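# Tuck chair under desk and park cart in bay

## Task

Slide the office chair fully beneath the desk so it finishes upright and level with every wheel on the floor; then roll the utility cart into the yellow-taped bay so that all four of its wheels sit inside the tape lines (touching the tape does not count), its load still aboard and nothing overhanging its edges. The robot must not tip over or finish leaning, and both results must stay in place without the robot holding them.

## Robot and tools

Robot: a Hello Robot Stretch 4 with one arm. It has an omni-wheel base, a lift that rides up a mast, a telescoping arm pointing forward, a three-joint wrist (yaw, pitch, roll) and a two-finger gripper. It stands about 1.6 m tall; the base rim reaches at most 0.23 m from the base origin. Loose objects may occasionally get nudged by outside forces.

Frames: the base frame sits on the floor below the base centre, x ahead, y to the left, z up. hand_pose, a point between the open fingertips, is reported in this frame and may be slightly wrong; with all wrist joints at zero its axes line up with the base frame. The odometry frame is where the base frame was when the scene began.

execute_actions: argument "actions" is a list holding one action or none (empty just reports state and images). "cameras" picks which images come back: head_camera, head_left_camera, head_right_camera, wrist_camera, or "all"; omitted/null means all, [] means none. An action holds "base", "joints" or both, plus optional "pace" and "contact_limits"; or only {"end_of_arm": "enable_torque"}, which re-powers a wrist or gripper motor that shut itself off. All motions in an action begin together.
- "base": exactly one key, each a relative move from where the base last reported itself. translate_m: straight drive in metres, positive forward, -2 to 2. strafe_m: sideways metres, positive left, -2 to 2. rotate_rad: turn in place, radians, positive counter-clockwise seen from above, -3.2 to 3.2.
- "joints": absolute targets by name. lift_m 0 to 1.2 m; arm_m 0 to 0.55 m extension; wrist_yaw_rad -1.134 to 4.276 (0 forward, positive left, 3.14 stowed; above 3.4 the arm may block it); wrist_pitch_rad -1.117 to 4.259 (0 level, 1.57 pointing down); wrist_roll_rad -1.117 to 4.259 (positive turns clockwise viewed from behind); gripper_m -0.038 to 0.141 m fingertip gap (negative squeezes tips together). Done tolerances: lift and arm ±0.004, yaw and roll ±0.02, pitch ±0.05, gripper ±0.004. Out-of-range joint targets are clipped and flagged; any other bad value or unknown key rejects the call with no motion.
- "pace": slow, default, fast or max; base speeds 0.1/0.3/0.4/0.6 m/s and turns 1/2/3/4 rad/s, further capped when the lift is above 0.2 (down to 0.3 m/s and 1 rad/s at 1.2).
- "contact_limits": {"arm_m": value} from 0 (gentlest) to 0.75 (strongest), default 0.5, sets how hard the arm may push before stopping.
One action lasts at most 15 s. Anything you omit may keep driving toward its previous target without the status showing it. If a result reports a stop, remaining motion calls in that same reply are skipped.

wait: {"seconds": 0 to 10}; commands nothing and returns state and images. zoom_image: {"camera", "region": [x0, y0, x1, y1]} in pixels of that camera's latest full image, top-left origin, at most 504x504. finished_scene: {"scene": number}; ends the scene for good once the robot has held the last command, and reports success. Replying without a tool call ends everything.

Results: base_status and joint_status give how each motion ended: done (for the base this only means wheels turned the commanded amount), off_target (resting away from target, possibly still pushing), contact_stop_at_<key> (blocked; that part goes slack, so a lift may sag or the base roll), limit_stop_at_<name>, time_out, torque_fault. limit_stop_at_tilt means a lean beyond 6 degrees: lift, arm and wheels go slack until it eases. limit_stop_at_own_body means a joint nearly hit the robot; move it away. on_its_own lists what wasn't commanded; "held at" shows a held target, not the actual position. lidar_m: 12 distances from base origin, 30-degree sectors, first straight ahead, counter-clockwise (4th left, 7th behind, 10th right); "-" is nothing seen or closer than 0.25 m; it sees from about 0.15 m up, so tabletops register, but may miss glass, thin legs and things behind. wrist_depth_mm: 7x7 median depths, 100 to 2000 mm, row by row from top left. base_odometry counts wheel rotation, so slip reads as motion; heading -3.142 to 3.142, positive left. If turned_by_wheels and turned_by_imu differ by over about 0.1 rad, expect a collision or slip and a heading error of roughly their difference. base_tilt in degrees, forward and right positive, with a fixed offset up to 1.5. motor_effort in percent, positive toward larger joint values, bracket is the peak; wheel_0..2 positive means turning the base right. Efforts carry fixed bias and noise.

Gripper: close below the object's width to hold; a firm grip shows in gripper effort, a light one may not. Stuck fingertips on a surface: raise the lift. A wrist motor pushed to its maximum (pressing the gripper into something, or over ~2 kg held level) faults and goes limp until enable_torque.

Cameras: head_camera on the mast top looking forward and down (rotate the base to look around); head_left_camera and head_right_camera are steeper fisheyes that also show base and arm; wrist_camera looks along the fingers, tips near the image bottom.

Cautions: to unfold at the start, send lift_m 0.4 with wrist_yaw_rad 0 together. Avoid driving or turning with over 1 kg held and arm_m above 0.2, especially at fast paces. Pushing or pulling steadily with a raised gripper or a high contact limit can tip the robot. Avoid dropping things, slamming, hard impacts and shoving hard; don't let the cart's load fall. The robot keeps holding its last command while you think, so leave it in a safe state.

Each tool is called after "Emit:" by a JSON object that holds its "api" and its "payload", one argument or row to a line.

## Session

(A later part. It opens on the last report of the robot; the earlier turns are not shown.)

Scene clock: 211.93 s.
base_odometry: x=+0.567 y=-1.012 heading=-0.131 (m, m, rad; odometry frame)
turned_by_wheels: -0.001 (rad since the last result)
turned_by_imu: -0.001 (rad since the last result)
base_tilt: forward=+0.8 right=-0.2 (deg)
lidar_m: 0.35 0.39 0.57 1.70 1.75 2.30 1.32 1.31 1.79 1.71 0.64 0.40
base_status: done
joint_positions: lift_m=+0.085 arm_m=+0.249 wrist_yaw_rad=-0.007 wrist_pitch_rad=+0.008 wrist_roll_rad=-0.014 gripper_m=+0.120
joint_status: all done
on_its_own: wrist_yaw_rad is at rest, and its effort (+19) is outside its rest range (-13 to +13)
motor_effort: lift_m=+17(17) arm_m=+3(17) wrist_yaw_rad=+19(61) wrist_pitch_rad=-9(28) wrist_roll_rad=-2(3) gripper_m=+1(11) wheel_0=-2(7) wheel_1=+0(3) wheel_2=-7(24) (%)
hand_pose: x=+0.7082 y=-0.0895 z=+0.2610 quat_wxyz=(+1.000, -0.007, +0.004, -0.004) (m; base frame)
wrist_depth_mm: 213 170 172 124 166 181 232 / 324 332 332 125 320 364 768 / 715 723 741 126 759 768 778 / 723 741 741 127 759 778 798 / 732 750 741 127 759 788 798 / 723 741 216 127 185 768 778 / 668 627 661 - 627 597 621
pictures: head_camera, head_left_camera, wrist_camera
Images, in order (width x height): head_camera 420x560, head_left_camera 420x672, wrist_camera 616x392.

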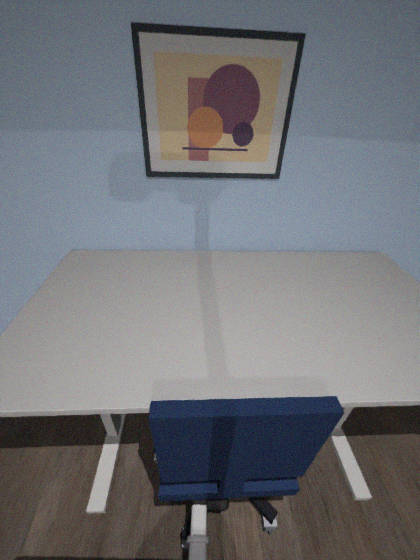

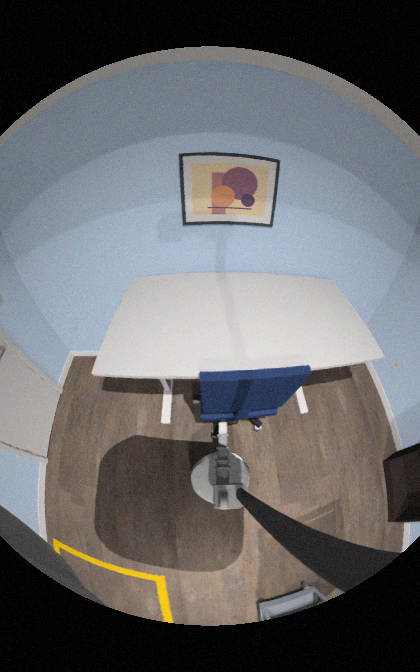

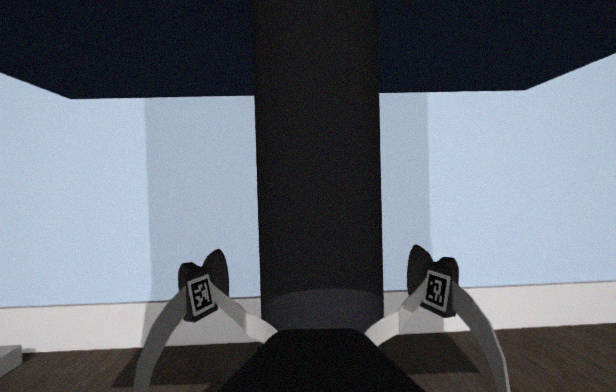

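Emit:
{"api": "execute_actions", "payload": {
  "actions": [
    {"base":{"translate_m":-0.4},"joints":{"arm_m":0.0}}
  ],
  "cameras": []
}}

Emit:
{"api": "execute_actions", "payload": {
  "actions": [
    {"base":{"rotate_rad":-3.06},"joints":{"lift_m":0.17}}
  ]
}}

Scene clock: 222.27 s.
base_odometry: x=+0.171 y=-0.960 heading=-0.131 (m, m, rad; odometry frame)
turned_by_wheels: +0.000 (rad since the last result)
turned_by_imu: +0.001 (rad since the last result)
base_tilt: forward=+0.8 right=-0.2 (deg)
lidar_m: 0.73 0.83 1.80 1.69 1.74 2.25 1.43 0.92 1.84 1.72 1.27 0.83
base_status: done
joint_positions: lift_m=+0.085 arm_m=+0.001 wrist_yaw_rad=+0.000 wrist_pitch_rad=+0.008 wrist_roll_rad=-0.014 gripper_m=+0.120
joint_status: all done
motor_effort: lift_m=+17(17) arm_m=-5(6) wrist_yaw_rad=+0(21) wrist_pitch_rad=-8(8) wrist_roll_rad=-3(1) gripper_m=-1(1) wheel_0=-1(12) wheel_1=+1(3) wheel_2=+0(9) (%)
hand_pose: x=+0.4603 y=-0.0874 z=+0.2611 quat_wxyz=(+1.000, -0.007, +0.004, +0.000) (m; base frame)
wrist_depth_mm: 1308 1281 1397 554 1366 1430 1138 / 1366 1397 1336 554 564 1430 1205 / 1336 1336 723 699 798 1397 1205 / 1366 1366 1397 1397 1430 1397 1205 / 1366 1229 1397 1366 1430 1464 1042 / 1025 891 544 699 640 759 891 / 640 634 591 - 640 569 621
pictures: none
No camera images: the call's "cameras" was empty. Leave "cameras" out to get every camera's image.

Scene clock: 225.07 s.
base_odometry: x=+0.171 y=-0.960 heading=+3.092 (m, m, rad; odometry frame)
turned_by_wheels: -3.060 (rad since the last result)
turned_by_imu: -3.120 (rad since the last result)
base_tilt: forward=+0.7 right=-0.4 (deg)
lidar_m: 0.94 0.91 1.76 1.70 1.14 0.80 0.74 0.87 1.78 1.68 1.76 2.43
base_status: done
joint_positions: lift_m=+0.170 arm_m=+0.001 wrist_yaw_rad=+0.000 wrist_pitch_rad=+0.008 wrist_roll_rad=-0.014 gripper_m=+0.120
joint_status: all done
motor_effort: lift_m=+22(26) arm_m=-5(5) wrist_yaw_rad=-2(1) wrist_pitch_rad=-9(9) wrist_roll_rad=-3(1) gripper_m=+0(1) wheel_0=-1(5) wheel_1=-1(10) wheel_2=+0(5) (%)
hand_pose: x=+0.4603 y=-0.0874 z=+0.3457 quat_wxyz=(+1.000, -0.007, +0.004, +0.000) (m; base frame)
wrist_depth_mm: 831 831 - - - - - / - 1255 - - - - - / 723 715 - - - - - / - - - - - - - / - 1281 1708 - - - - / 723 732 1025 1229 1025 991 1138 / 866 798 854 - 809 768 798
pictures: head_camera, head_left_camera, head_right_camera, wrist_camera
Images, in order (width x height): head_camera 420x560, head_left_camera 420x672, head_right_camera 420x672, wrist_camera 616x392.

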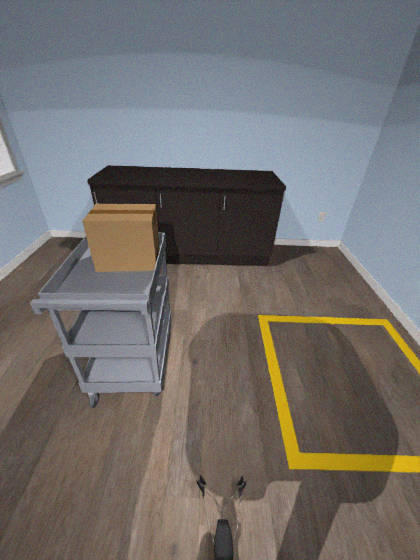

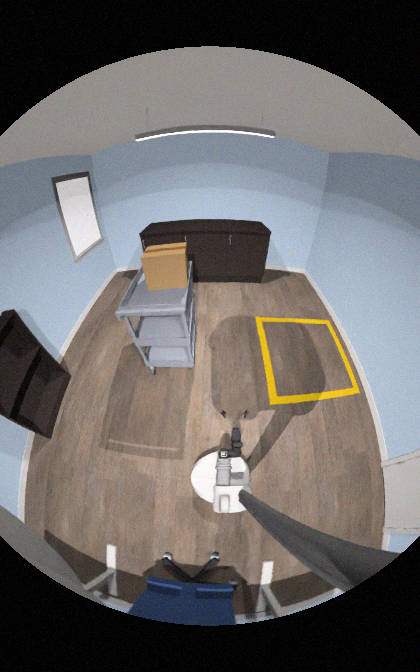

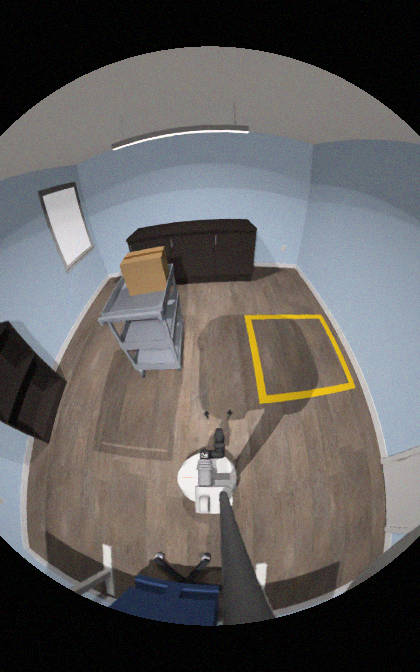

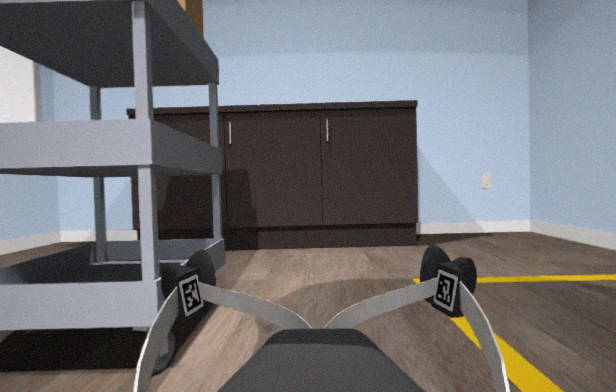

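Emit:
{"api": "execute_actions", "payload": {
  "actions": [
    {"base":{"translate_m":0.35}}
  ],
  "cameras": []
}}

Emit:
{"api": "execute_actions", "payload": {
  "actions": [
    {"base":{"rotate_rad":-1.54}}
  ],
  "cameras": []
}}

Emit:
{"api": "execute_actions", "payload": {
  "actions": [
    {"base":{"translate_m":-1.2}}
  ]
}}

Scene clock: 272.30 s.
base_odometry: x=-0.179 y=-0.942 heading=+3.092 (m, m, rad; odometry frame)
turned_by_wheels: +0.000 (rad since the last result)
turned_by_imu: -0.001 (rad since the last result)
base_tilt: forward=+0.8 right=-0.3 (deg)
lidar_m: 1.00 0.57 0.74 1.69 2.10 1.16 1.11 1.24 1.78 1.70 1.77 2.24
base_status: done
joint_positions: lift_m=+0.170 arm_m=+0.001 wrist_yaw_rad=+0.000 wrist_pitch_rad=+0.008 wrist_roll_rad=-0.014 gripper_m=+0.120
joint_status: not commanded
motor_effort: lift_m=+22(22) arm_m=-5(5) wrist_yaw_rad=-1(1) wrist_pitch_rad=-8(9) wrist_roll_rad=-1(1) gripper_m=+0(0) wheel_0=+1(2) wheel_1=+1(8) wheel_2=+2(9) (%)
hand_pose: x=+0.4603 y=-0.0874 z=+0.3457 quat_wxyz=(+1.000, -0.007, +0.004, +0.000) (m; base frame)
wrist_depth_mm: 820 831 - - - - - / 469 - - - - - - / 466 668 1921 1921 1921 - - / - 1921 - 1983 1921 - - / 991 1921 1983 1921 1983 - - / 732 654 1060 1205 1008 1008 1160 / 433 741 854 - 820 759 809
pictures: none
No camera images: the call's "cameras" was empty. Leave "cameras" out to get every camera's image.

Scene clock: 274.33 s.
base_odometry: x=-0.179 y=-0.942 heading=+1.552 (m, m, rad; odometry frame)
turned_by_wheels: -1.540 (rad since the last result)
turned_by_imu: -1.570 (rad since the last result)
base_tilt: forward=+0.6 right=-0.1 (deg)
lidar_m: 1.69 1.77 2.22 0.89 0.58 0.79 1.70 2.16 1.14 1.10 1.24 1.74
base_status: done
joint_positions: lift_m=+0.170 arm_m=+0.001 wrist_yaw_rad=+0.000 wrist_pitch_rad=+0.008 wrist_roll_rad=-0.014 gripper_m=+0.120
joint_status: not commanded
motor_effort: lift_m=+22(22) arm_m=-5(5) wrist_yaw_rad=-1(0) wrist_pitch_rad=-8(8) wrist_roll_rad=-1(1) gripper_m=-2(0) wheel_0=-1(7) wheel_1=+0(8) wheel_2=-1(7) (%)
hand_pose: x=+0.4603 y=-0.0874 z=+0.3457 quat_wxyz=(+1.000, -0.007, +0.004, +0.000) (m; base frame)
wrist_depth_mm: 1499 1537 1537 1397 1464 1430 1336 / 1576 1537 1499 1499 1499 1366 1397 / 1576 1499 1464 1537 1464 1430 1430 / 1537 1537 1499 1537 1464 1464 1430 / 1618 1499 1464 1537 1499 1430 1464 / 1281 1255 1025 1205 1025 991 1118 / 866 820 854 - 820 759 788
pictures: none
No camera images: the call's "cameras" was empty. Leave "cameras" out to get every camera's image.

Scene clock: 279.83 s.
base_odometry: x=-0.201 y=-2.142 heading=+1.552 (m, m, rad; odometry frame)
turned_by_wheels: +0.000 (rad since the last result)
turned_by_imu: +0.004 (rad since the last result)
base_tilt: forward=+0.9 right=-0.3 (deg)
lidar_m: 2.89 0.73 0.74 2.15 1.14 0.53 0.51 0.54 1.24 1.13 1.17 1.57
base_status: done
joint_positions: lift_m=+0.170 arm_m=+0.001 wrist_yaw_rad=+0.000 wrist_pitch_rad=+0.008 wrist_roll_rad=-0.014 gripper_m=+0.120
joint_status: not commanded
motor_effort: lift_m=+21(22) arm_m=-5(5) wrist_yaw_rad=-1(2) wrist_pitch_rad=-8(8) wrist_roll_rad=-1(1) gripper_m=-1(0) wheel_0=-1(7) wheel_1=+0(8) wheel_2=-1(8) (%)
hand_pose: x=+0.4603 y=-0.0874 z=+0.3457 quat_wxyz=(+1.000, -0.007, +0.004, +0.000) (m; base frame)
wrist_depth_mm: - - - - - - - / - - - - - - - / - - - - - - - / - - - - - - - / - - - - - - - / 1308 1281 1060 1205 1008 991 1138 / 854 798 854 - 809 750 798
pictures: head_camera, head_left_camera, head_right_camera, wrist_camera
Images, in order (width x height): head_camera 420x560, head_left_camera 420x672, head_right_camera 420x672, wrist_camera 616x392.

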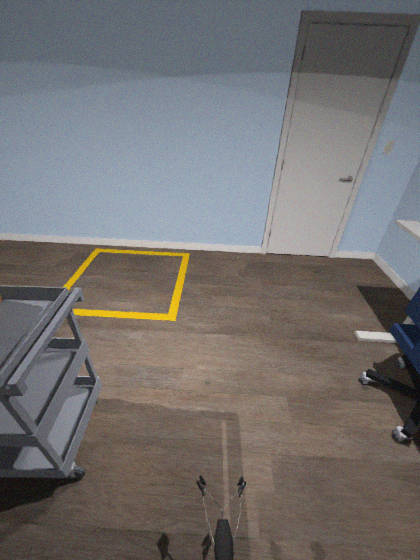

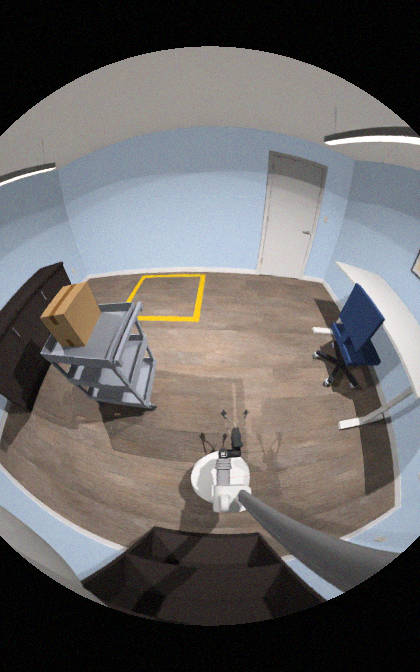

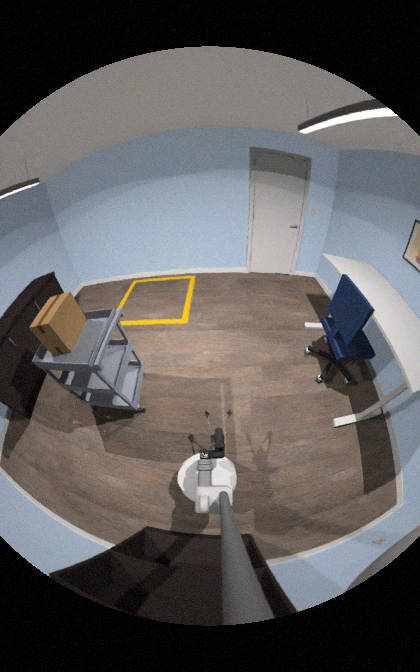

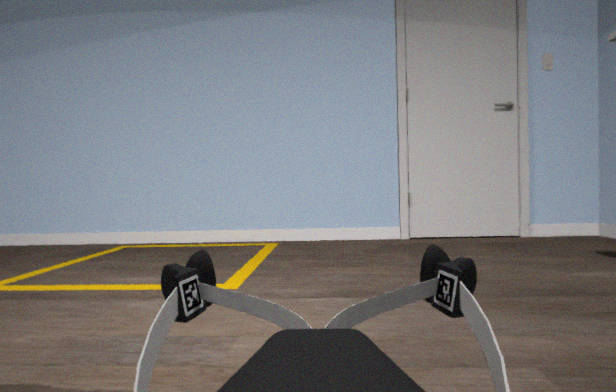

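Emit:
{"api": "execute_actions", "payload": {
  "actions": [
    {"base":{"translate_m":-0.2},"joints":{"gripper_m":0.05}}
  ],
  "cameras": []
}}

Emit:
{"api": "execute_actions", "payload": {
  "actions": [
    {"base":{"strafe_m":1.0}}
  ]
}}

Scene clock: 294.33 s.
base_odometry: x=-0.205 y=-2.342 heading=+1.552 (m, m, rad; odometry frame)
turned_by_wheels: +0.000 (rad since the last result)
turned_by_imu: +0.001 (rad since the last result)
base_tilt: forward=+0.7 right=-0.3 (deg)
lidar_m: 3.09 0.89 1.01 2.10 0.44 0.33 0.30 0.33 0.95 1.45 1.18 1.59
base_status: done
joint_positions: lift_m=+0.170 arm_m=+0.001 wrist_yaw_rad=+0.000 wrist_pitch_rad=+0.008 wrist_roll_rad=-0.014 gripper_m=+0.050
joint_status: all done
motor_effort: lift_m=+21(21) arm_m=-5(5) wrist_yaw_rad=+0(1) wrist_pitch_rad=-7(8) wrist_roll_rad=-2(3) gripper_m=-2(2) wheel_0=-1(3) wheel_1=+0(6) wheel_2=+0(9) (%)
hand_pose: x=+0.4603 y=-0.0874 z=+0.3457 quat_wxyz=(+1.000, -0.007, +0.004, +0.000) (m; base frame)
wrist_depth_mm: 904 - - - - - - / - - - - - - - / - - - - - - - / - - - - - - - / 1756 - - - - - - / 946 1281 195 1138 213 1160 1138 / 854 798 842 - 809 759 788
pictures: none
No camera images: the call's "cameras" was empty. Leave "cameras" out to get every camera's image.

Scene clock: 299.00 s.
base_odometry: x=-1.205 y=-2.324 heading=+1.552 (m, m, rad; odometry frame)
turned_by_wheels: +0.000 (rad since the last result)
turned_by_imu: -0.001 (rad since the last result)
base_tilt: forward=+0.9 right=-0.3 (deg)
lidar_m: 0.68 0.72 1.19 1.40 0.84 0.61 0.59 0.64 0.59 1.32 2.22 0.72
base_status: done
joint_positions: lift_m=+0.170 arm_m=+0.001 wrist_yaw_rad=+0.000 wrist_pitch_rad=+0.008 wrist_roll_rad=-0.014 gripper_m=+0.050
joint_status: not commanded
motor_effort: lift_m=+21(21) arm_m=-5(5) wrist_yaw_rad=+0(1) wrist_pitch_rad=-8(9) wrist_roll_rad=-1(1) gripper_m=-4(3) wheel_0=+1(9) wheel_1=-1(8) wheel_2=+1(1) (%)
hand_pose: x=+0.4603 y=-0.0874 z=+0.3457 quat_wxyz=(+1.000, -0.007, +0.004, +0.000) (m; base frame)
wrist_depth_mm: - - 866 866 878 - - / 1863 496 480 484 477 473 - / 1618 488 480 480 480 473 - / 1661 - - - - - - / 1708 - - - 946 - 1708 / 1255 640 196 699 215 615 1008 / 854 500 496 - 488 484 707
pictures: head_camera, head_left_camera, head_right_camera, wrist_camera
Images, in order (width x height): head_camera 420x560, head_left_camera 420x672, head_right_camera 420x672, wrist_camera 616x392.

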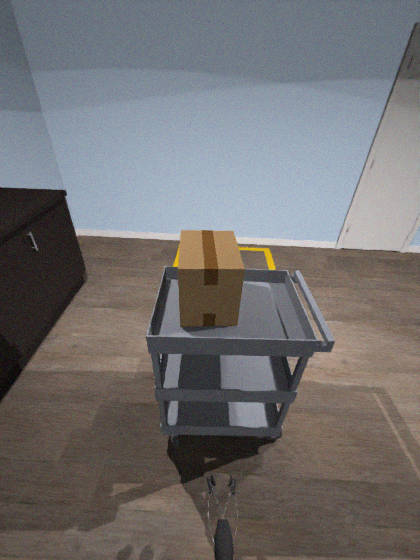

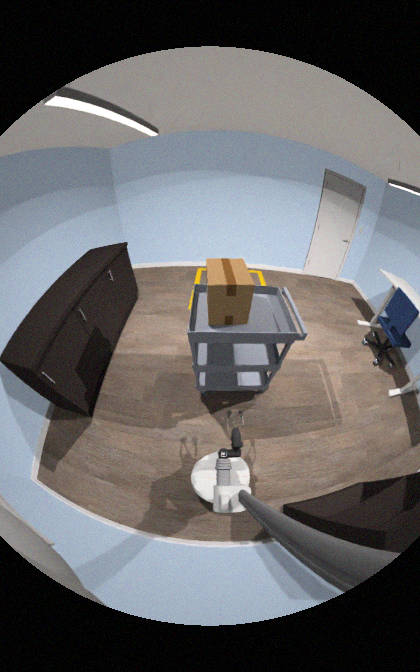

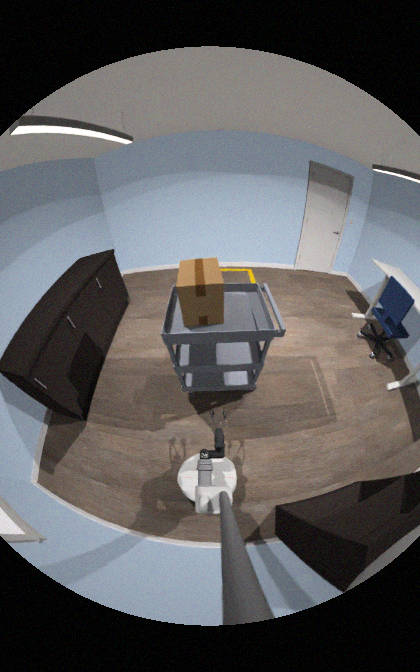

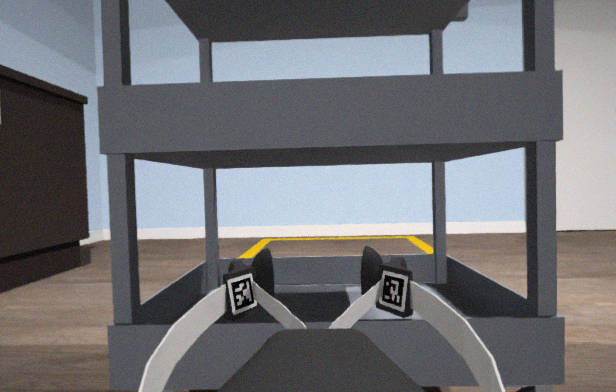

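Emit:
{"api": "execute_actions", "payload": {
  "actions": [
    {"base":{"translate_m":0.2},"joints":{"lift_m":0.02,"gripper_m":0.1}}
  ],
  "cameras": ["wrist_camera"]
}}

Scene clock: 312.60 s.
base_odometry: x=-1.201 y=-2.124 heading=+1.552 (m, m, rad; odometry frame)
turned_by_wheels: +0.000 (rad since the last result)
turned_by_imu: -0.001 (rad since the last result)
base_tilt: forward=+0.8 right=-0.4 (deg)
lidar_m: 0.48 0.52 1.19 1.14 1.09 0.79 0.80 0.73 0.70 2.15 2.23 0.53
base_status: done
joint_positions: lift_m=+0.073 arm_m=+0.001 wrist_yaw_rad=+0.000 wrist_pitch_rad=+0.008 wrist_roll_rad=-0.014 gripper_m=+0.100
joint_status: lift_m limit_stop_at_own_body (moved -0.097 of -0.150); the others done
on_its_own: lift_m is slack since a limit_stop_at_own_body (your +0.020 is given up); arm_m is slack since a limit_stop_at_own_body
motor_effort: lift_m=+19(22) arm_m=+0(5) wrist_yaw_rad=-1(0) wrist_pitch_rad=-8(10) wrist_roll_rad=-2(0) gripper_m=-1(3) wheel_0=+1(1) wheel_1=+1(4) wheel_2=+1(9) (%)
hand_pose: x=+0.4603 y=-0.0874 z=+0.2488 quat_wxyz=(+1.000, -0.007, +0.004, +0.000) (m; base frame)
wrist_depth_mm: 325 334 338 342 347 353 359 / 1576 504 525 530 544 554 - / 1661 - - - - - - / 1618 - - - - - - / 1618 676 750 732 723 647 535 / 293 291 216 286 285 282 282 / 293 293 290 - 285 285 282
pictures: wrist_camera
Images, in order (width x height): wrist_camera 616x392.

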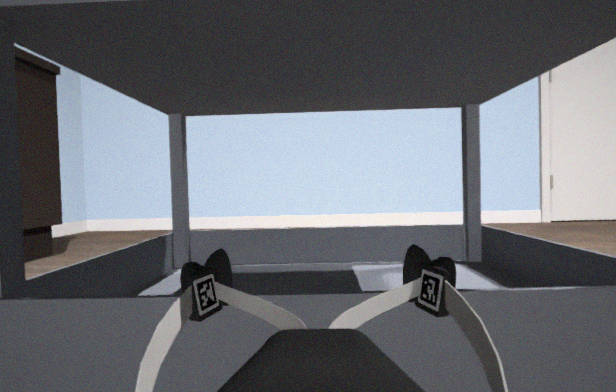

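Emit:
{"api": "execute_actions", "payload": {
  "actions": [
    {"joints":{"lift_m":0.315}}
  ],
  "cameras": ["wrist_camera"]
}}

Emit:
{"api": "execute_actions", "payload": {
  "actions": [
    {"base":{"translate_m":0.3},"pace":"slow"}
  ],
  "cameras": ["wrist_camera","head_camera"]
}}

Scene clock: 323.33 s.
base_odometry: x=-1.201 y=-2.124 heading=+1.552 (m, m, rad; odometry frame)
turned_by_wheels: +0.000 (rad since the last result)
turned_by_imu: +0.000 (rad since the last result)
base_tilt: forward=+0.7 right=-0.4 (deg)
lidar_m: 0.50 0.52 1.21 1.16 1.10 0.82 0.79 0.73 0.70 2.14 2.26 0.53
base_status: not commanded
joint_positions: lift_m=+0.315 arm_m=+0.001 wrist_yaw_rad=+0.000 wrist_pitch_rad=+0.008 wrist_roll_rad=-0.014 gripper_m=+0.100
joint_status: all done
on_its_own: arm_m is slack since a limit_stop_at_own_body
motor_effort: lift_m=+22(20) arm_m=+0(0) wrist_yaw_rad=-1(1) wrist_pitch_rad=-8(8) wrist_roll_rad=+1(3) gripper_m=-1(1) wheel_0=+1(1) wheel_1=+1(1) wheel_2=+1(1) (%)
hand_pose: x=+0.4603 y=-0.0874 z=+0.4907 quat_wxyz=(+1.000, -0.007, +0.004, +0.000) (m; base frame)
wrist_depth_mm: - 517 521 525 539 539 - / - - - - - - - / 1661 - - - - - - / 319 469 287 285 285 282 279 / 291 289 287 287 283 285 282 / 291 290 219 286 285 282 1308 / 1098 1098 750 - 750 715 1078
pictures: wrist_camera
Images, in order (width x height): wrist_camera 616x392.

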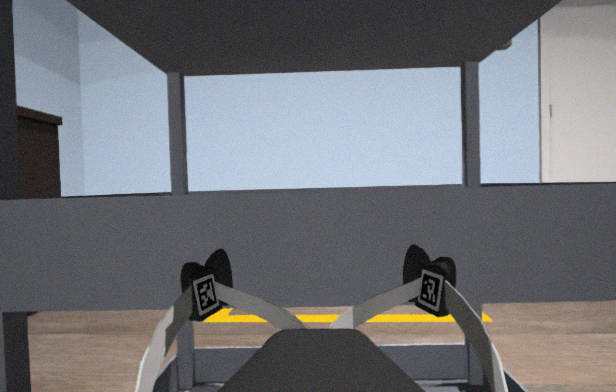

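Scene clock: 327.63 s.
base_odometry: x=-1.196 y=-1.824 heading=+1.553 (m, m, rad; odometry frame)
turned_by_wheels: +0.000 (rad since the last result)
turned_by_imu: -0.001 (rad since the last result)
base_tilt: forward=+0.7 right=-0.2 (deg)
lidar_m: 0.45 0.48 1.17 1.12 1.50 1.14 1.09 0.94 1.17 2.13 2.17 0.48
base_status: done
joint_positions: lift_m=+0.315 arm_m=+0.000 wrist_yaw_rad=+0.002 wrist_pitch_rad=+0.007 wrist_roll_rad=-0.014 gripper_m=+0.100
joint_status: not commanded
on_its_own: arm_m is slack since a limit_stop_at_own_body
motor_effort: lift_m=+22(22) arm_m=+0(2) wrist_yaw_rad=-3(19) wrist_pitch_rad=-6(8) wrist_roll_rad=-1(2) gripper_m=-3(3) wheel_0=+2(5) wheel_1=+1(8) wheel_2=-2(14) (%)
hand_pose: x=+0.4598 y=-0.0870 z=+0.4909 quat_wxyz=(+1.000, -0.007, +0.004, +0.001) (m; base frame)
wrist_depth_mm: - 512 517 525 530 549 - / - - - - - - - / - - - - - - - / 1430 597 247 245 245 244 329 / 248 248 247 245 245 243 243 / 249 248 247 246 245 245 246 / 1160 1138 699 - 707 707 1078
pictures: head_camera, wrist_camera
Images, in order (width x height): head_camera 420x560, wrist_camera 616x392.

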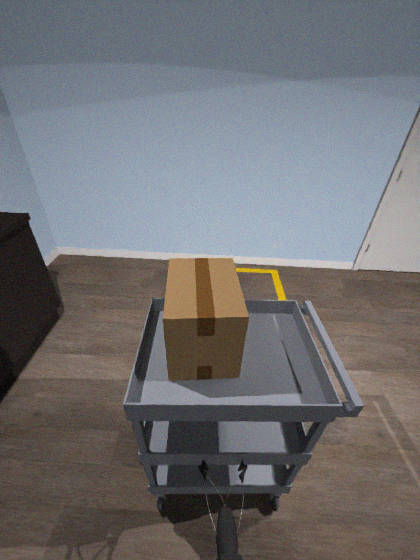

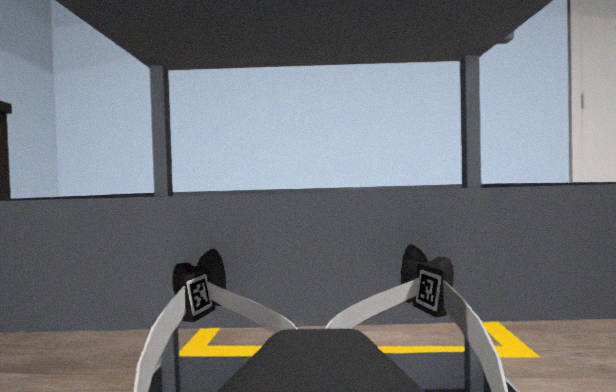

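Emit:
{"api": "execute_actions", "payload": {
  "actions": [
    {"base":{"translate_m":0.7},"pace":"slow"}
  ],
  "cameras": ["wrist_camera","head_camera","head_left_camera"]
}}

Scene clock: 345.67 s.
base_odometry: x=-1.183 y=-1.124 heading=+1.553 (m, m, rad; odometry frame)
turned_by_wheels: +0.000 (rad since the last result)
turned_by_imu: +0.000 (rad since the last result)
base_tilt: forward=+0.8 right=-0.2 (deg)
lidar_m: 0.45 0.46 1.18 1.13 1.20 1.85 1.79 1.58 2.22 2.08 2.33 0.48
base_status: done
joint_positions: lift_m=+0.315 arm_m=+0.000 wrist_yaw_rad=+0.003 wrist_pitch_rad=+0.007 wrist_roll_rad=-0.014 gripper_m=+0.100
joint_status: not commanded
on_its_own: arm_m is slack since a limit_stop_at_own_body
motor_effort: lift_m=+22(22) arm_m=+0(0) wrist_yaw_rad=-9(10) wrist_pitch_rad=-6(6) wrist_roll_rad=-2(3) gripper_m=-3(3) wheel_0=+4(1) wheel_1=+1(4) wheel_2=-1(6) (%)
hand_pose: x=+0.4599 y=-0.0867 z=+0.4909 quat_wxyz=(+1.000, -0.007, +0.004, +0.001) (m; base frame)
wrist_depth_mm: 1863 512 521 525 535 539 1618 / 1756 1808 1756 1708 1661 1661 1661 / 1808 1808 1756 1708 1661 1708 1576 / 1808 609 246 246 245 245 325 / 247 247 246 247 246 244 244 / 248 249 217 247 247 245 246 / 1138 1042 715 - 723 707 1078
pictures: head_camera, head_left_camera, wrist_camera
Images, in order (width x height): head_camera 420x560, head_left_camera 420x672, wrist_camera 616x392.

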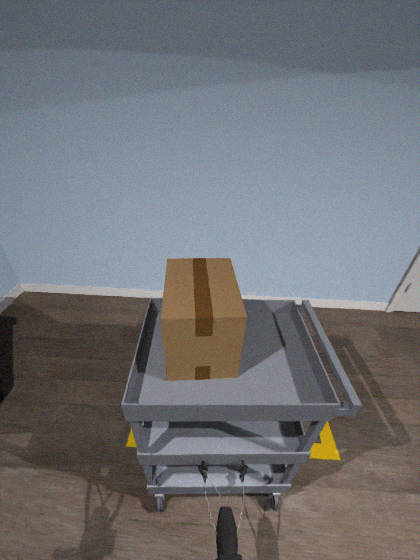

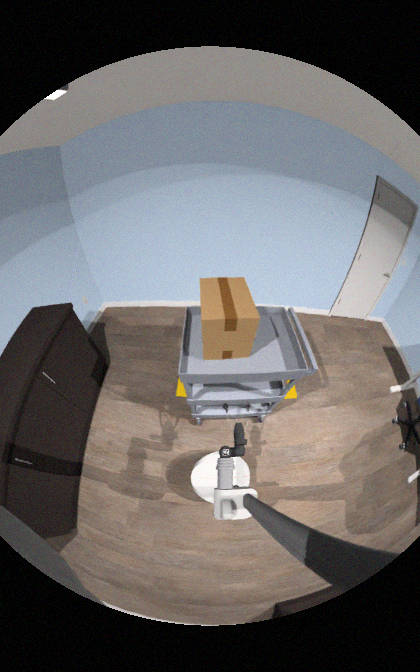

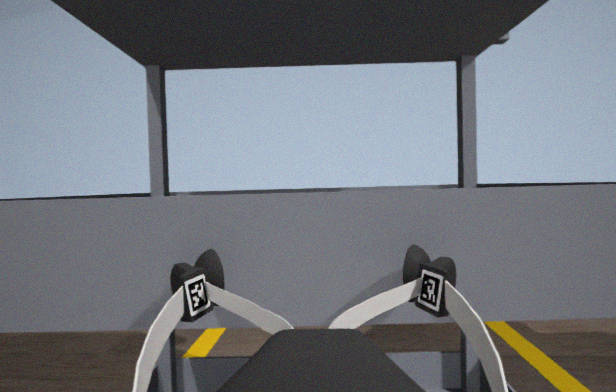

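Emit:
{"api": "execute_actions", "payload": {
  "actions": [
    {"base":{"translate_m":0.5},"pace":"slow"}
  ],
  "cameras": []
}}

Emit:
{"api": "execute_actions", "payload": {
  "actions": [
    {"base":{"translate_m":-0.6}}
  ]
}}

Scene clock: 359.07 s.
base_odometry: x=-1.175 y=-0.624 heading=+1.553 (m, m, rad; odometry frame)
turned_by_wheels: +0.000 (rad since the last result)
turned_by_imu: +0.000 (rad since the last result)
base_tilt: forward=+0.8 right=-0.3 (deg)
lidar_m: 0.45 0.47 1.18 1.13 1.18 1.63 2.09 2.12 2.20 2.12 2.00 0.47
base_status: done
joint_positions: lift_m=+0.315 arm_m=+0.000 wrist_yaw_rad=+0.003 wrist_pitch_rad=+0.007 wrist_roll_rad=-0.014 gripper_m=+0.100
joint_status: not commanded
on_its_own: arm_m is slack since a limit_stop_at_own_body
motor_effort: lift_m=+22(22) arm_m=+0(0) wrist_yaw_rad=-8(8) wrist_pitch_rad=-6(6) wrist_roll_rad=+0(1) gripper_m=-4(3) wheel_0=+3(4) wheel_1=+2(4) wheel_2=-2(8) (%)
hand_pose: x=+0.4599 y=-0.0867 z=+0.4908 quat_wxyz=(+1.000, -0.007, +0.004, +0.001) (m; base frame)
wrist_depth_mm: 1281 517 525 530 539 549 1160 / 1229 1229 1205 1182 1182 1160 1160 / 1281 1255 1255 1229 1205 1160 1160 / 1255 609 245 245 245 243 244 / 248 247 246 247 246 244 244 / 248 249 217 247 247 246 246 / 1138 1025 699 - 715 699 1060
pictures: none
No camera images: the call's "cameras" was empty. Leave "cameras" out to get every camera's image.

Scene clock: 362.57 s.
base_odometry: x=-1.185 y=-1.224 heading=+1.553 (m, m, rad; odometry frame)
turned_by_wheels: +0.000 (rad since the last result)
turned_by_imu: +0.002 (rad since the last result)
base_tilt: forward=+0.8 right=-0.3 (deg)
lidar_m: 1.05 2.14 1.18 1.12 1.19 1.74 1.70 1.48 2.22 2.11 2.30 1.12
base_status: done
joint_positions: lift_m=+0.315 arm_m=+0.000 wrist_yaw_rad=+0.000 wrist_pitch_rad=+0.008 wrist_roll_rad=-0.014 gripper_m=+0.100
joint_status: not commanded
on_its_own: arm_m is slack since a limit_stop_at_own_body
motor_effort: lift_m=+21(22) arm_m=+0(0) wrist_yaw_rad=-1(8) wrist_pitch_rad=-7(8) wrist_roll_rad=-2(1) gripper_m=+0(3) wheel_0=-2(10) wheel_1=-1(2) wheel_2=-1(10) (%)
hand_pose: x=+0.4596 y=-0.0874 z=+0.4909 quat_wxyz=(+1.000, -0.007, +0.004, +0.000) (m; base frame)
wrist_depth_mm: 1921 1921 1808 946 1808 1708 1661 / 1921 1863 866 854 842 1808 1708 / 1863 1863 1808 1808 1756 1863 1708 / 1921 1921 854 854 842 1756 1708 / 1863 1863 1921 1756 1863 1808 1708 / 1708 1756 217 1182 854 1499 1576 / 1182 1118 854 - 854 1025 1098
pictures: head_camera, head_left_camera, head_right_camera, wrist_camera
Images, in order (width x height): head_camera 420x560, head_left_camera 420x672, head_right_camera 420x672, wrist_camera 616x392.

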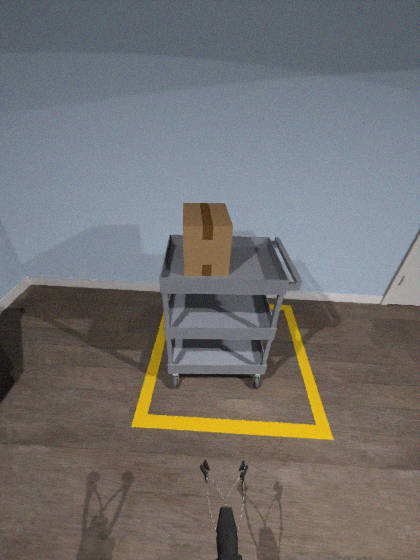

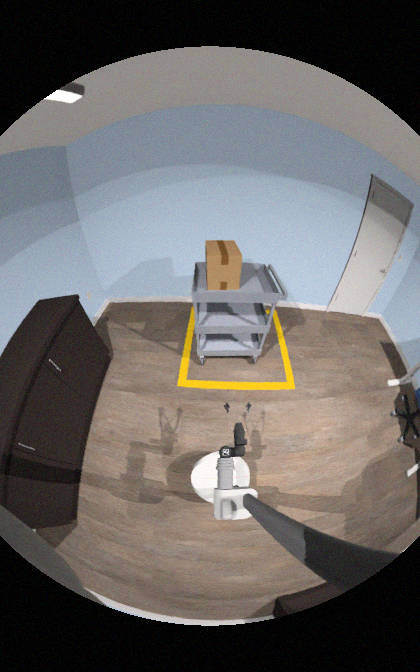

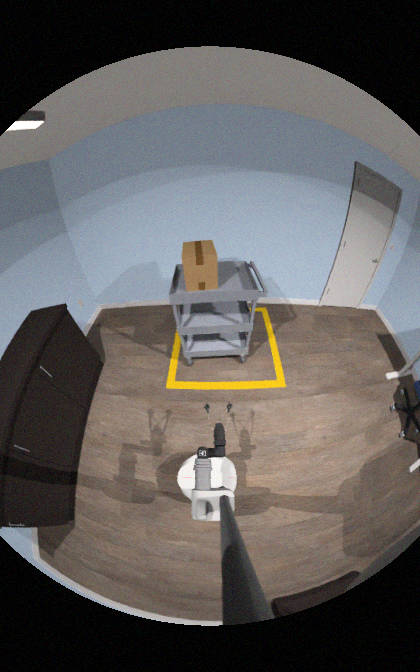

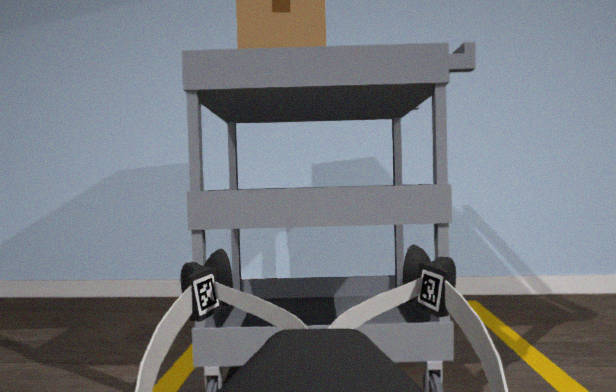

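Emit:
{"api": "zoom_image", "payload": {
  "camera": "head_camera",
  "region": [120,280,340,450]
}}

Emit:
{"api": "execute_actions", "payload": {
  "actions": [
    {"base":{"rotate_rad":-1.2}}
  ],
  "cameras": ["head_camera"]
}}

Region (120, 280, 340, 450) of head_camera's 420x560 image, scaled by 2.291, with more detail than that image has; it fills the top 389 rows of this view, and the rest is white.

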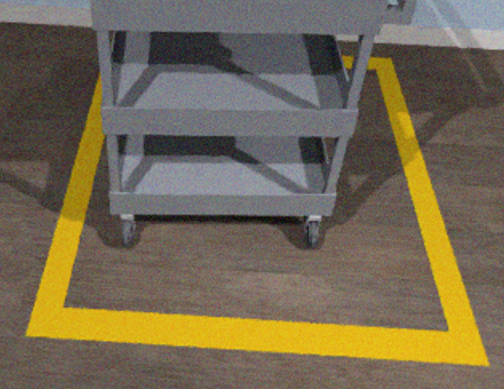

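Scene clock: 373.30 s.
base_odometry: x=-1.185 y=-1.224 heading=+0.353 (m, m, rad; odometry frame)
turned_by_wheels: -1.200 (rad since the last result)
turned_by_imu: -1.223 (rad since the last result)
base_tilt: forward=+0.7 right=-0.2 (deg)
lidar_m: 2.11 2.21 1.05 1.06 1.24 1.13 1.16 1.86 1.71 1.50 1.78 2.11
base_status: done
joint_positions: lift_m=+0.315 arm_m=+0.000 wrist_yaw_rad=+0.000 wrist_pitch_rad=+0.008 wrist_roll_rad=-0.014 gripper_m=+0.100
joint_status: not commanded
on_its_own: arm_m is slack since a limit_stop_at_own_body
motor_effort: lift_m=+21(21) arm_m=+0(0) wrist_yaw_rad=-1(0) wrist_pitch_rad=-6(7) wrist_roll_rad=-3(3) gripper_m=-2(2) wheel_0=+0(5) wheel_1=+0(10) wheel_2=+0(6) (%)
hand_pose: x=+0.4596 y=-0.0874 z=+0.4909 quat_wxyz=(+1.000, -0.007, +0.004, +0.000) (m; base frame)
wrist_depth_mm: 1921 - - - - - - / 1921 - - - - - - / 1863 - - - - 1756 - / 1921 - - - - - - / 1921 - - - - - - / 1756 1756 217 1661 1397 1464 1576 / 1205 1060 1138 - 1098 1042 1078
pictures: head_camera
Images, in order (width x height): head_camera 420x560.

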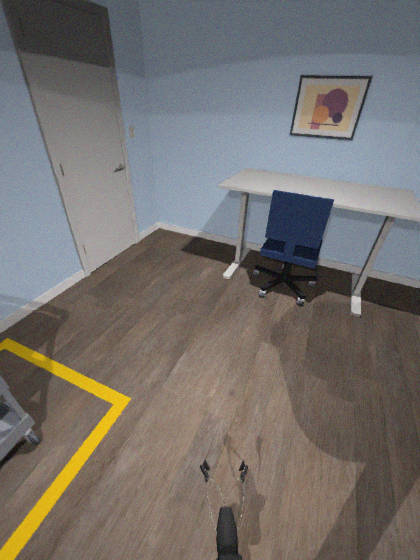

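Emit:
{"api": "zoom_image", "payload": {
  "camera": "head_camera",
  "region": [200,150,420,330]
}}

Region (200, 150, 420, 330) of head_camera's 420x560 image, scaled by 2.291, with more detail than that image has; it fills the top 412 rows of this view, and the rest is white.

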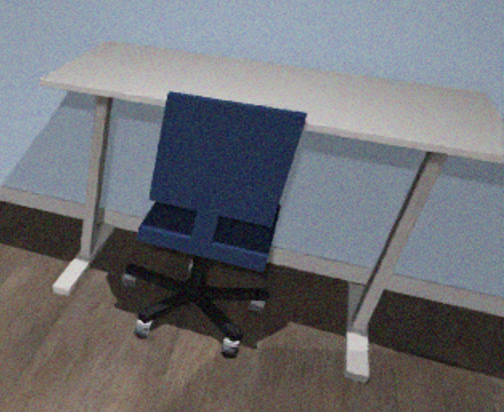

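Emit:
{"api": "execute_actions", "payload": {
  "actions": [
    {"base":{"rotate_rad":-0.34},"joints":{"lift_m":0.085,"arm_m":0.15,"gripper_m":0.12}}
  ],
  "cameras": []
}}

Emit:
{"api": "execute_actions", "payload": {
  "actions": [
    {"base":{"translate_m":1.3},"pace":"fast"}
  ],
  "cameras": ["head_camera","wrist_camera"]
}}

Scene clock: 396.37 s.
base_odometry: x=-1.185 y=-1.224 heading=+0.013 (m, m, rad; odometry frame)
turned_by_wheels: -0.340 (rad since the last result)
turned_by_imu: -0.347 (rad since the last result)
base_tilt: forward=+0.7 right=-0.2 (deg)
lidar_m: 2.10 2.32 1.09 1.04 2.15 1.17 1.12 1.21 1.76 1.70 1.50 2.20
base_status: done
joint_positions: lift_m=+0.085 arm_m=+0.149 wrist_yaw_rad=+0.000 wrist_pitch_rad=+0.008 wrist_roll_rad=-0.014 gripper_m=+0.120
joint_status: all done
motor_effort: lift_m=+16(19) arm_m=+5(4) wrist_yaw_rad=-1(1) wrist_pitch_rad=-7(7) wrist_roll_rad=-3(3) gripper_m=+0(3) wheel_0=+0(3) wheel_1=+0(7) wheel_2=-1(6) (%)
hand_pose: x=+0.6085 y=-0.0874 z=+0.2612 quat_wxyz=(+1.000, -0.007, +0.004, +0.000) (m; base frame)
wrist_depth_mm: - - - - - - - / - - - 1808 - - - / - - - 1756 - - - / - - - - - - - / 1983 1863 1808 1708 1661 1618 1576 / 991 991 809 946 778 778 904 / 676 627 668 - 640 597 621
pictures: none
No camera images: the call's "cameras" was empty. Leave "cameras" out to get every camera's image.

Scene clock: 400.90 s.
base_odometry: x=+0.115 y=-1.207 heading=+0.013 (m, m, rad; odometry frame)
turned_by_wheels: +0.000 (rad since the last result)
turned_by_imu: -0.004 (rad since the last result)
base_tilt: forward=+0.8 right=-0.2 (deg)
lidar_m: 0.79 0.85 1.97 1.94 1.35 1.52 2.46 2.38 1.51 1.47 1.87 0.86
base_status: done
joint_positions: lift_m=+0.085 arm_m=+0.149 wrist_yaw_rad=+0.000 wrist_pitch_rad=+0.008 wrist_roll_rad=-0.014 gripper_m=+0.120
joint_status: not commanded
motor_effort: lift_m=+17(17) arm_m=+5(5) wrist_yaw_rad=+0(0) wrist_pitch_rad=-7(8) wrist_roll_rad=-1(0) gripper_m=-1(2) wheel_0=+0(6) wheel_1=+0(7) wheel_2=+0(12) (%)
hand_pose: x=+0.6085 y=-0.0874 z=+0.2612 quat_wxyz=(+1.000, -0.007, +0.004, +0.000) (m; base frame)
wrist_depth_mm: 1336 1281 449 1255 1229 1255 1025 / 891 462 452 436 427 1255 1025 / 976 1308 591 621 1255 1229 1008 / 1397 1336 1281 1281 1255 1229 1042 / 1366 1336 1281 1255 1255 1205 976 / 891 768 549 661 759 778 809 / 676 455 621 - 564 603 621
pictures: head_camera, wrist_camera
Images, in order (width x height): head_camera 420x560, wrist_camera 616x392.

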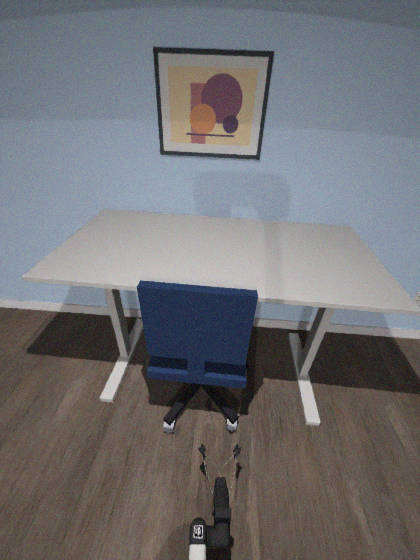

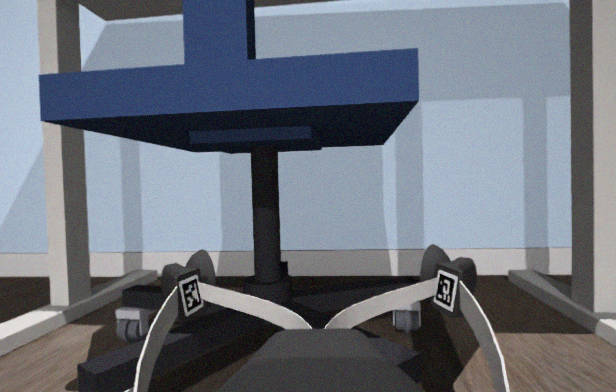

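Emit:
{"api": "execute_actions", "payload": {
  "actions": [
    {"base":{"strafe_m":0.105},"joints":{"gripper_m":0.07}}
  ],
  "cameras": []
}}

Emit:
{"api": "execute_actions", "payload": {
  "actions": [
    {"base":{"translate_m":0.38}}
  ],
  "cameras": ["wrist_camera"]
}}

Scene clock: 420.40 s.
base_odometry: x=+0.113 y=-1.102 heading=+0.013 (m, m, rad; odometry frame)
turned_by_wheels: +0.000 (rad since the last result)
turned_by_imu: +0.000 (rad since the last result)
base_tilt: forward=+0.9 right=-0.2 (deg)
lidar_m: 0.80 0.91 1.87 1.83 1.27 1.37 2.44 2.55 1.60 1.56 1.16 0.83
base_status: done
joint_positions: lift_m=+0.085 arm_m=+0.149 wrist_yaw_rad=+0.000 wrist_pitch_rad=+0.008 wrist_roll_rad=-0.014 gripper_m=+0.070
joint_status: all done
motor_effort: lift_m=+17(17) arm_m=+5(5) wrist_yaw_rad=+0(0) wrist_pitch_rad=-8(7) wrist_roll_rad=-1(1) gripper_m=-1(5) wheel_0=+2(5) wheel_1=+0(4) wheel_2=+0(1) (%)
hand_pose: x=+0.6085 y=-0.0874 z=+0.2612 quat_wxyz=(+1.000, -0.007, +0.004, +0.000) (m; base frame)
wrist_depth_mm: 1336 1255 1308 445 1255 1205 1182 / 1366 469 462 442 430 421 1182 / 1397 946 732 597 798 1229 1205 / 1397 1308 1366 1281 1281 1255 1229 / 1430 1336 1336 1281 1281 1229 1205 / 1008 904 200 634 512 831 891 / 647 634 466 - 525 459 627
pictures: none
No camera images: the call's "cameras" was empty. Leave "cameras" out to get every camera's image.

Scene clock: 423.13 s.
base_odometry: x=+0.493 y=-1.097 heading=+0.013 (m, m, rad; odometry frame)
turned_by_wheels: +0.000 (rad since the last result)
turned_by_imu: -0.001 (rad since the last result)
base_tilt: forward=+0.8 right=-0.2 (deg)
lidar_m: 0.41 0.48 0.75 1.79 1.71 1.53 2.84 2.57 1.61 1.63 0.64 0.45
base_status: done
joint_positions: lift_m=+0.085 arm_m=+0.149 wrist_yaw_rad=+0.000 wrist_pitch_rad=+0.008 wrist_roll_rad=-0.014 gripper_m=+0.070
joint_status: not commanded
motor_effort: lift_m=+17(17) arm_m=+5(5) wrist_yaw_rad=+0(1) wrist_pitch_rad=-6(7) wrist_roll_rad=-3(1) gripper_m=-1(2) wheel_0=-1(3) wheel_1=+0(4) wheel_2=+0(9) (%)
hand_pose: x=+0.6085 y=-0.0874 z=+0.2612 quat_wxyz=(+1.000, -0.007, +0.004, +0.000) (m; base frame)
wrist_depth_mm: 208 212 208 203 199 196 228 / 319 322 262 266 273 355 831 / 946 946 931 291 891 878 854 / 991 976 931 289 904 891 854 / 976 976 931 290 904 878 854 / 960 946 200 285 788 866 854 / 609 621 661 - 640 591 415
pictures: wrist_camera
Images, in order (width x height): wrist_camera 616x392.

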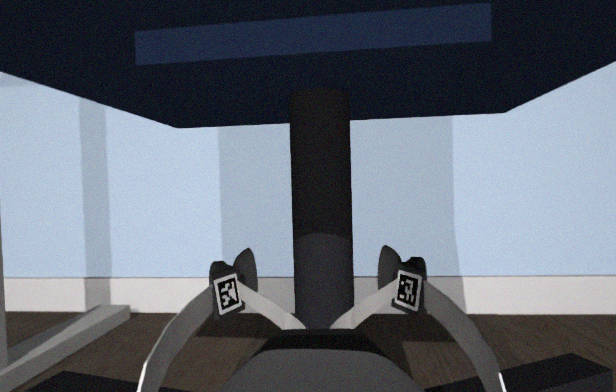

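Emit:
{"api": "execute_actions", "payload": {
  "actions": [
    {"base":{"translate_m":-0.4}}
  ],
  "cameras": ["head_camera"]
}}

Scene clock: 434.60 s.
base_odometry: x=+0.093 y=-1.102 heading=+0.013 (m, m, rad; odometry frame)
turned_by_wheels: +0.000 (rad since the last result)
turned_by_imu: +0.001 (rad since the last result)
base_tilt: forward=+0.6 right=-0.3 (deg)
lidar_m: 0.82 0.93 1.85 1.84 1.26 1.37 2.43 2.55 1.61 1.55 1.19 0.84
base_status: done
joint_positions: lift_m=+0.085 arm_m=+0.149 wrist_yaw_rad=+0.000 wrist_pitch_rad=+0.008 wrist_roll_rad=-0.014 gripper_m=+0.070
joint_status: not commanded
motor_effort: lift_m=+17(17) arm_m=+5(5) wrist_yaw_rad=-1(1) wrist_pitch_rad=-7(7) wrist_roll_rad=-1(0) gripper_m=-3(2) wheel_0=+0(9) wheel_1=-1(5) wheel_2=-1(8) (%)
hand_pose: x=+0.6085 y=-0.0874 z=+0.2612 quat_wxyz=(+1.000, -0.007, +0.004, +0.000) (m; base frame)
wrist_depth_mm: 1366 1205 1336 466 1281 1205 1229 / 1397 917 484 462 449 442 1229 / 1430 946 732 609 798 1255 1229 / 1397 1336 1366 1336 1281 1281 1255 / 1366 1336 1366 1308 1281 1255 1229 / 1008 931 199 661 517 820 891 / 640 621 469 - 564 473 627
pictures: head_camera
Images, in order (width x height): head_camera 420x560.

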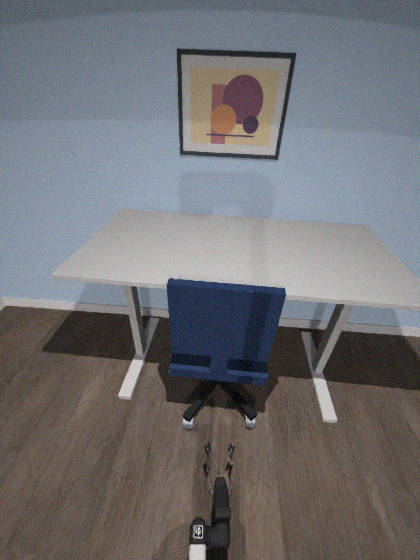

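Emit:
{"api": "execute_actions", "payload": {
  "actions": [
    {"base":{"translate_m":0.45}}
  ],
  "cameras": []
}}

Emit:
{"api": "execute_actions", "payload": {
  "actions": [
    {"joints":{"arm_m":0.33},"contact_limits":{"arm_m":0.3},"pace":"slow"}
  ],
  "cameras": ["wrist_camera"]
}}

Scene clock: 456.23 s.
base_odometry: x=+0.543 y=-1.097 heading=+0.013 (m, m, rad; odometry frame)
turned_by_wheels: +0.000 (rad since the last result)
turned_by_imu: -0.002 (rad since the last result)
base_tilt: forward=+0.6 right=-0.3 (deg)
lidar_m: 0.36 0.42 0.67 1.79 1.78 1.59 2.90 2.60 1.65 1.80 0.58 0.40
base_status: done
joint_positions: lift_m=+0.085 arm_m=+0.149 wrist_yaw_rad=+0.000 wrist_pitch_rad=+0.008 wrist_roll_rad=-0.014 gripper_m=+0.070
joint_status: not commanded
motor_effort: lift_m=+17(17) arm_m=+5(5) wrist_yaw_rad=+0(0) wrist_pitch_rad=-7(7) wrist_roll_rad=-1(1) gripper_m=-2(1) wheel_0=-1(8) wheel_1=-1(2) wheel_2=+0(9) (%)
hand_pose: x=+0.6085 y=-0.0874 z=+0.2612 quat_wxyz=(+1.000, -0.007, +0.004, +0.000) (m; base frame)
wrist_depth_mm: 208 167 169 172 174 177 229 / 904 325 260 231 272 353 788 / 931 891 866 236 831 820 798 / 946 904 891 236 854 809 809 / 917 891 866 236 842 831 809 / 917 891 200 236 247 809 798 / 640 634 661 - 640 597 621
pictures: none
No camera images: the call's "cameras" was empty. Leave "cameras" out to get every camera's image.

Scene clock: 458.43 s.
base_odometry: x=+0.543 y=-1.097 heading=+0.012 (m, m, rad; odometry frame)
turned_by_wheels: -0.001 (rad since the last result)
turned_by_imu: +0.001 (rad since the last result)
base_tilt: forward=+0.8 right=-0.2 (deg)
lidar_m: 0.36 0.40 0.70 1.79 1.79 1.59 2.91 2.59 1.65 1.80 0.57 0.41
base_status: not commanded
joint_positions: lift_m=+0.085 arm_m=+0.267 wrist_yaw_rad=-0.005 wrist_pitch_rad=+0.009 wrist_roll_rad=-0.015 gripper_m=+0.070
joint_status: arm_m contact_stop (moved +0.118 of +0.181)
on_its_own: arm_m is slack since a contact_stop (your +0.330 is given up); wrist_yaw_rad is at rest, and its effort (+14) is outside its rest range (-13 to +13)
motor_effort: lift_m=+17(17) arm_m=+0(24) wrist_yaw_rad=+14(51) wrist_pitch_rad=-9(11) wrist_roll_rad=-1(2) gripper_m=-5(5) wheel_0=-1(3) wheel_1=-1(4) wheel_2=-6(15) (%)
contact_limits: arm_m 0.3
hand_pose: x=+0.7256 y=-0.0889 z=+0.2609 quat_wxyz=(+1.000, -0.007, +0.004, -0.002) (m; base frame)
wrist_depth_mm: 211 171 172 114 167 181 233 / 778 329 334 114 322 707 699 / 788 759 759 115 715 707 699 / 798 768 759 116 715 723 707 / 788 778 768 117 200 732 715 / 788 768 194 117 175 699 707 / 640 615 654 - 621 597 615
pictures: wrist_camera
Images, in order (width x height): wrist_camera 616x392.

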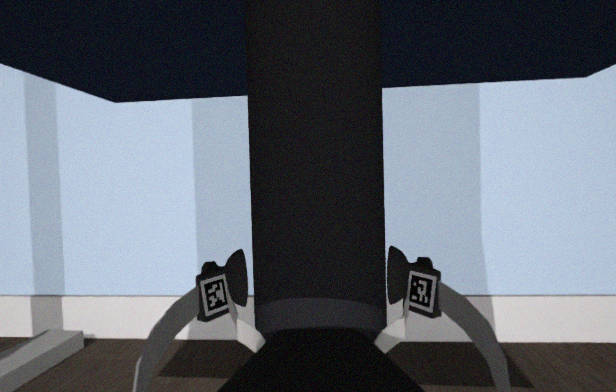

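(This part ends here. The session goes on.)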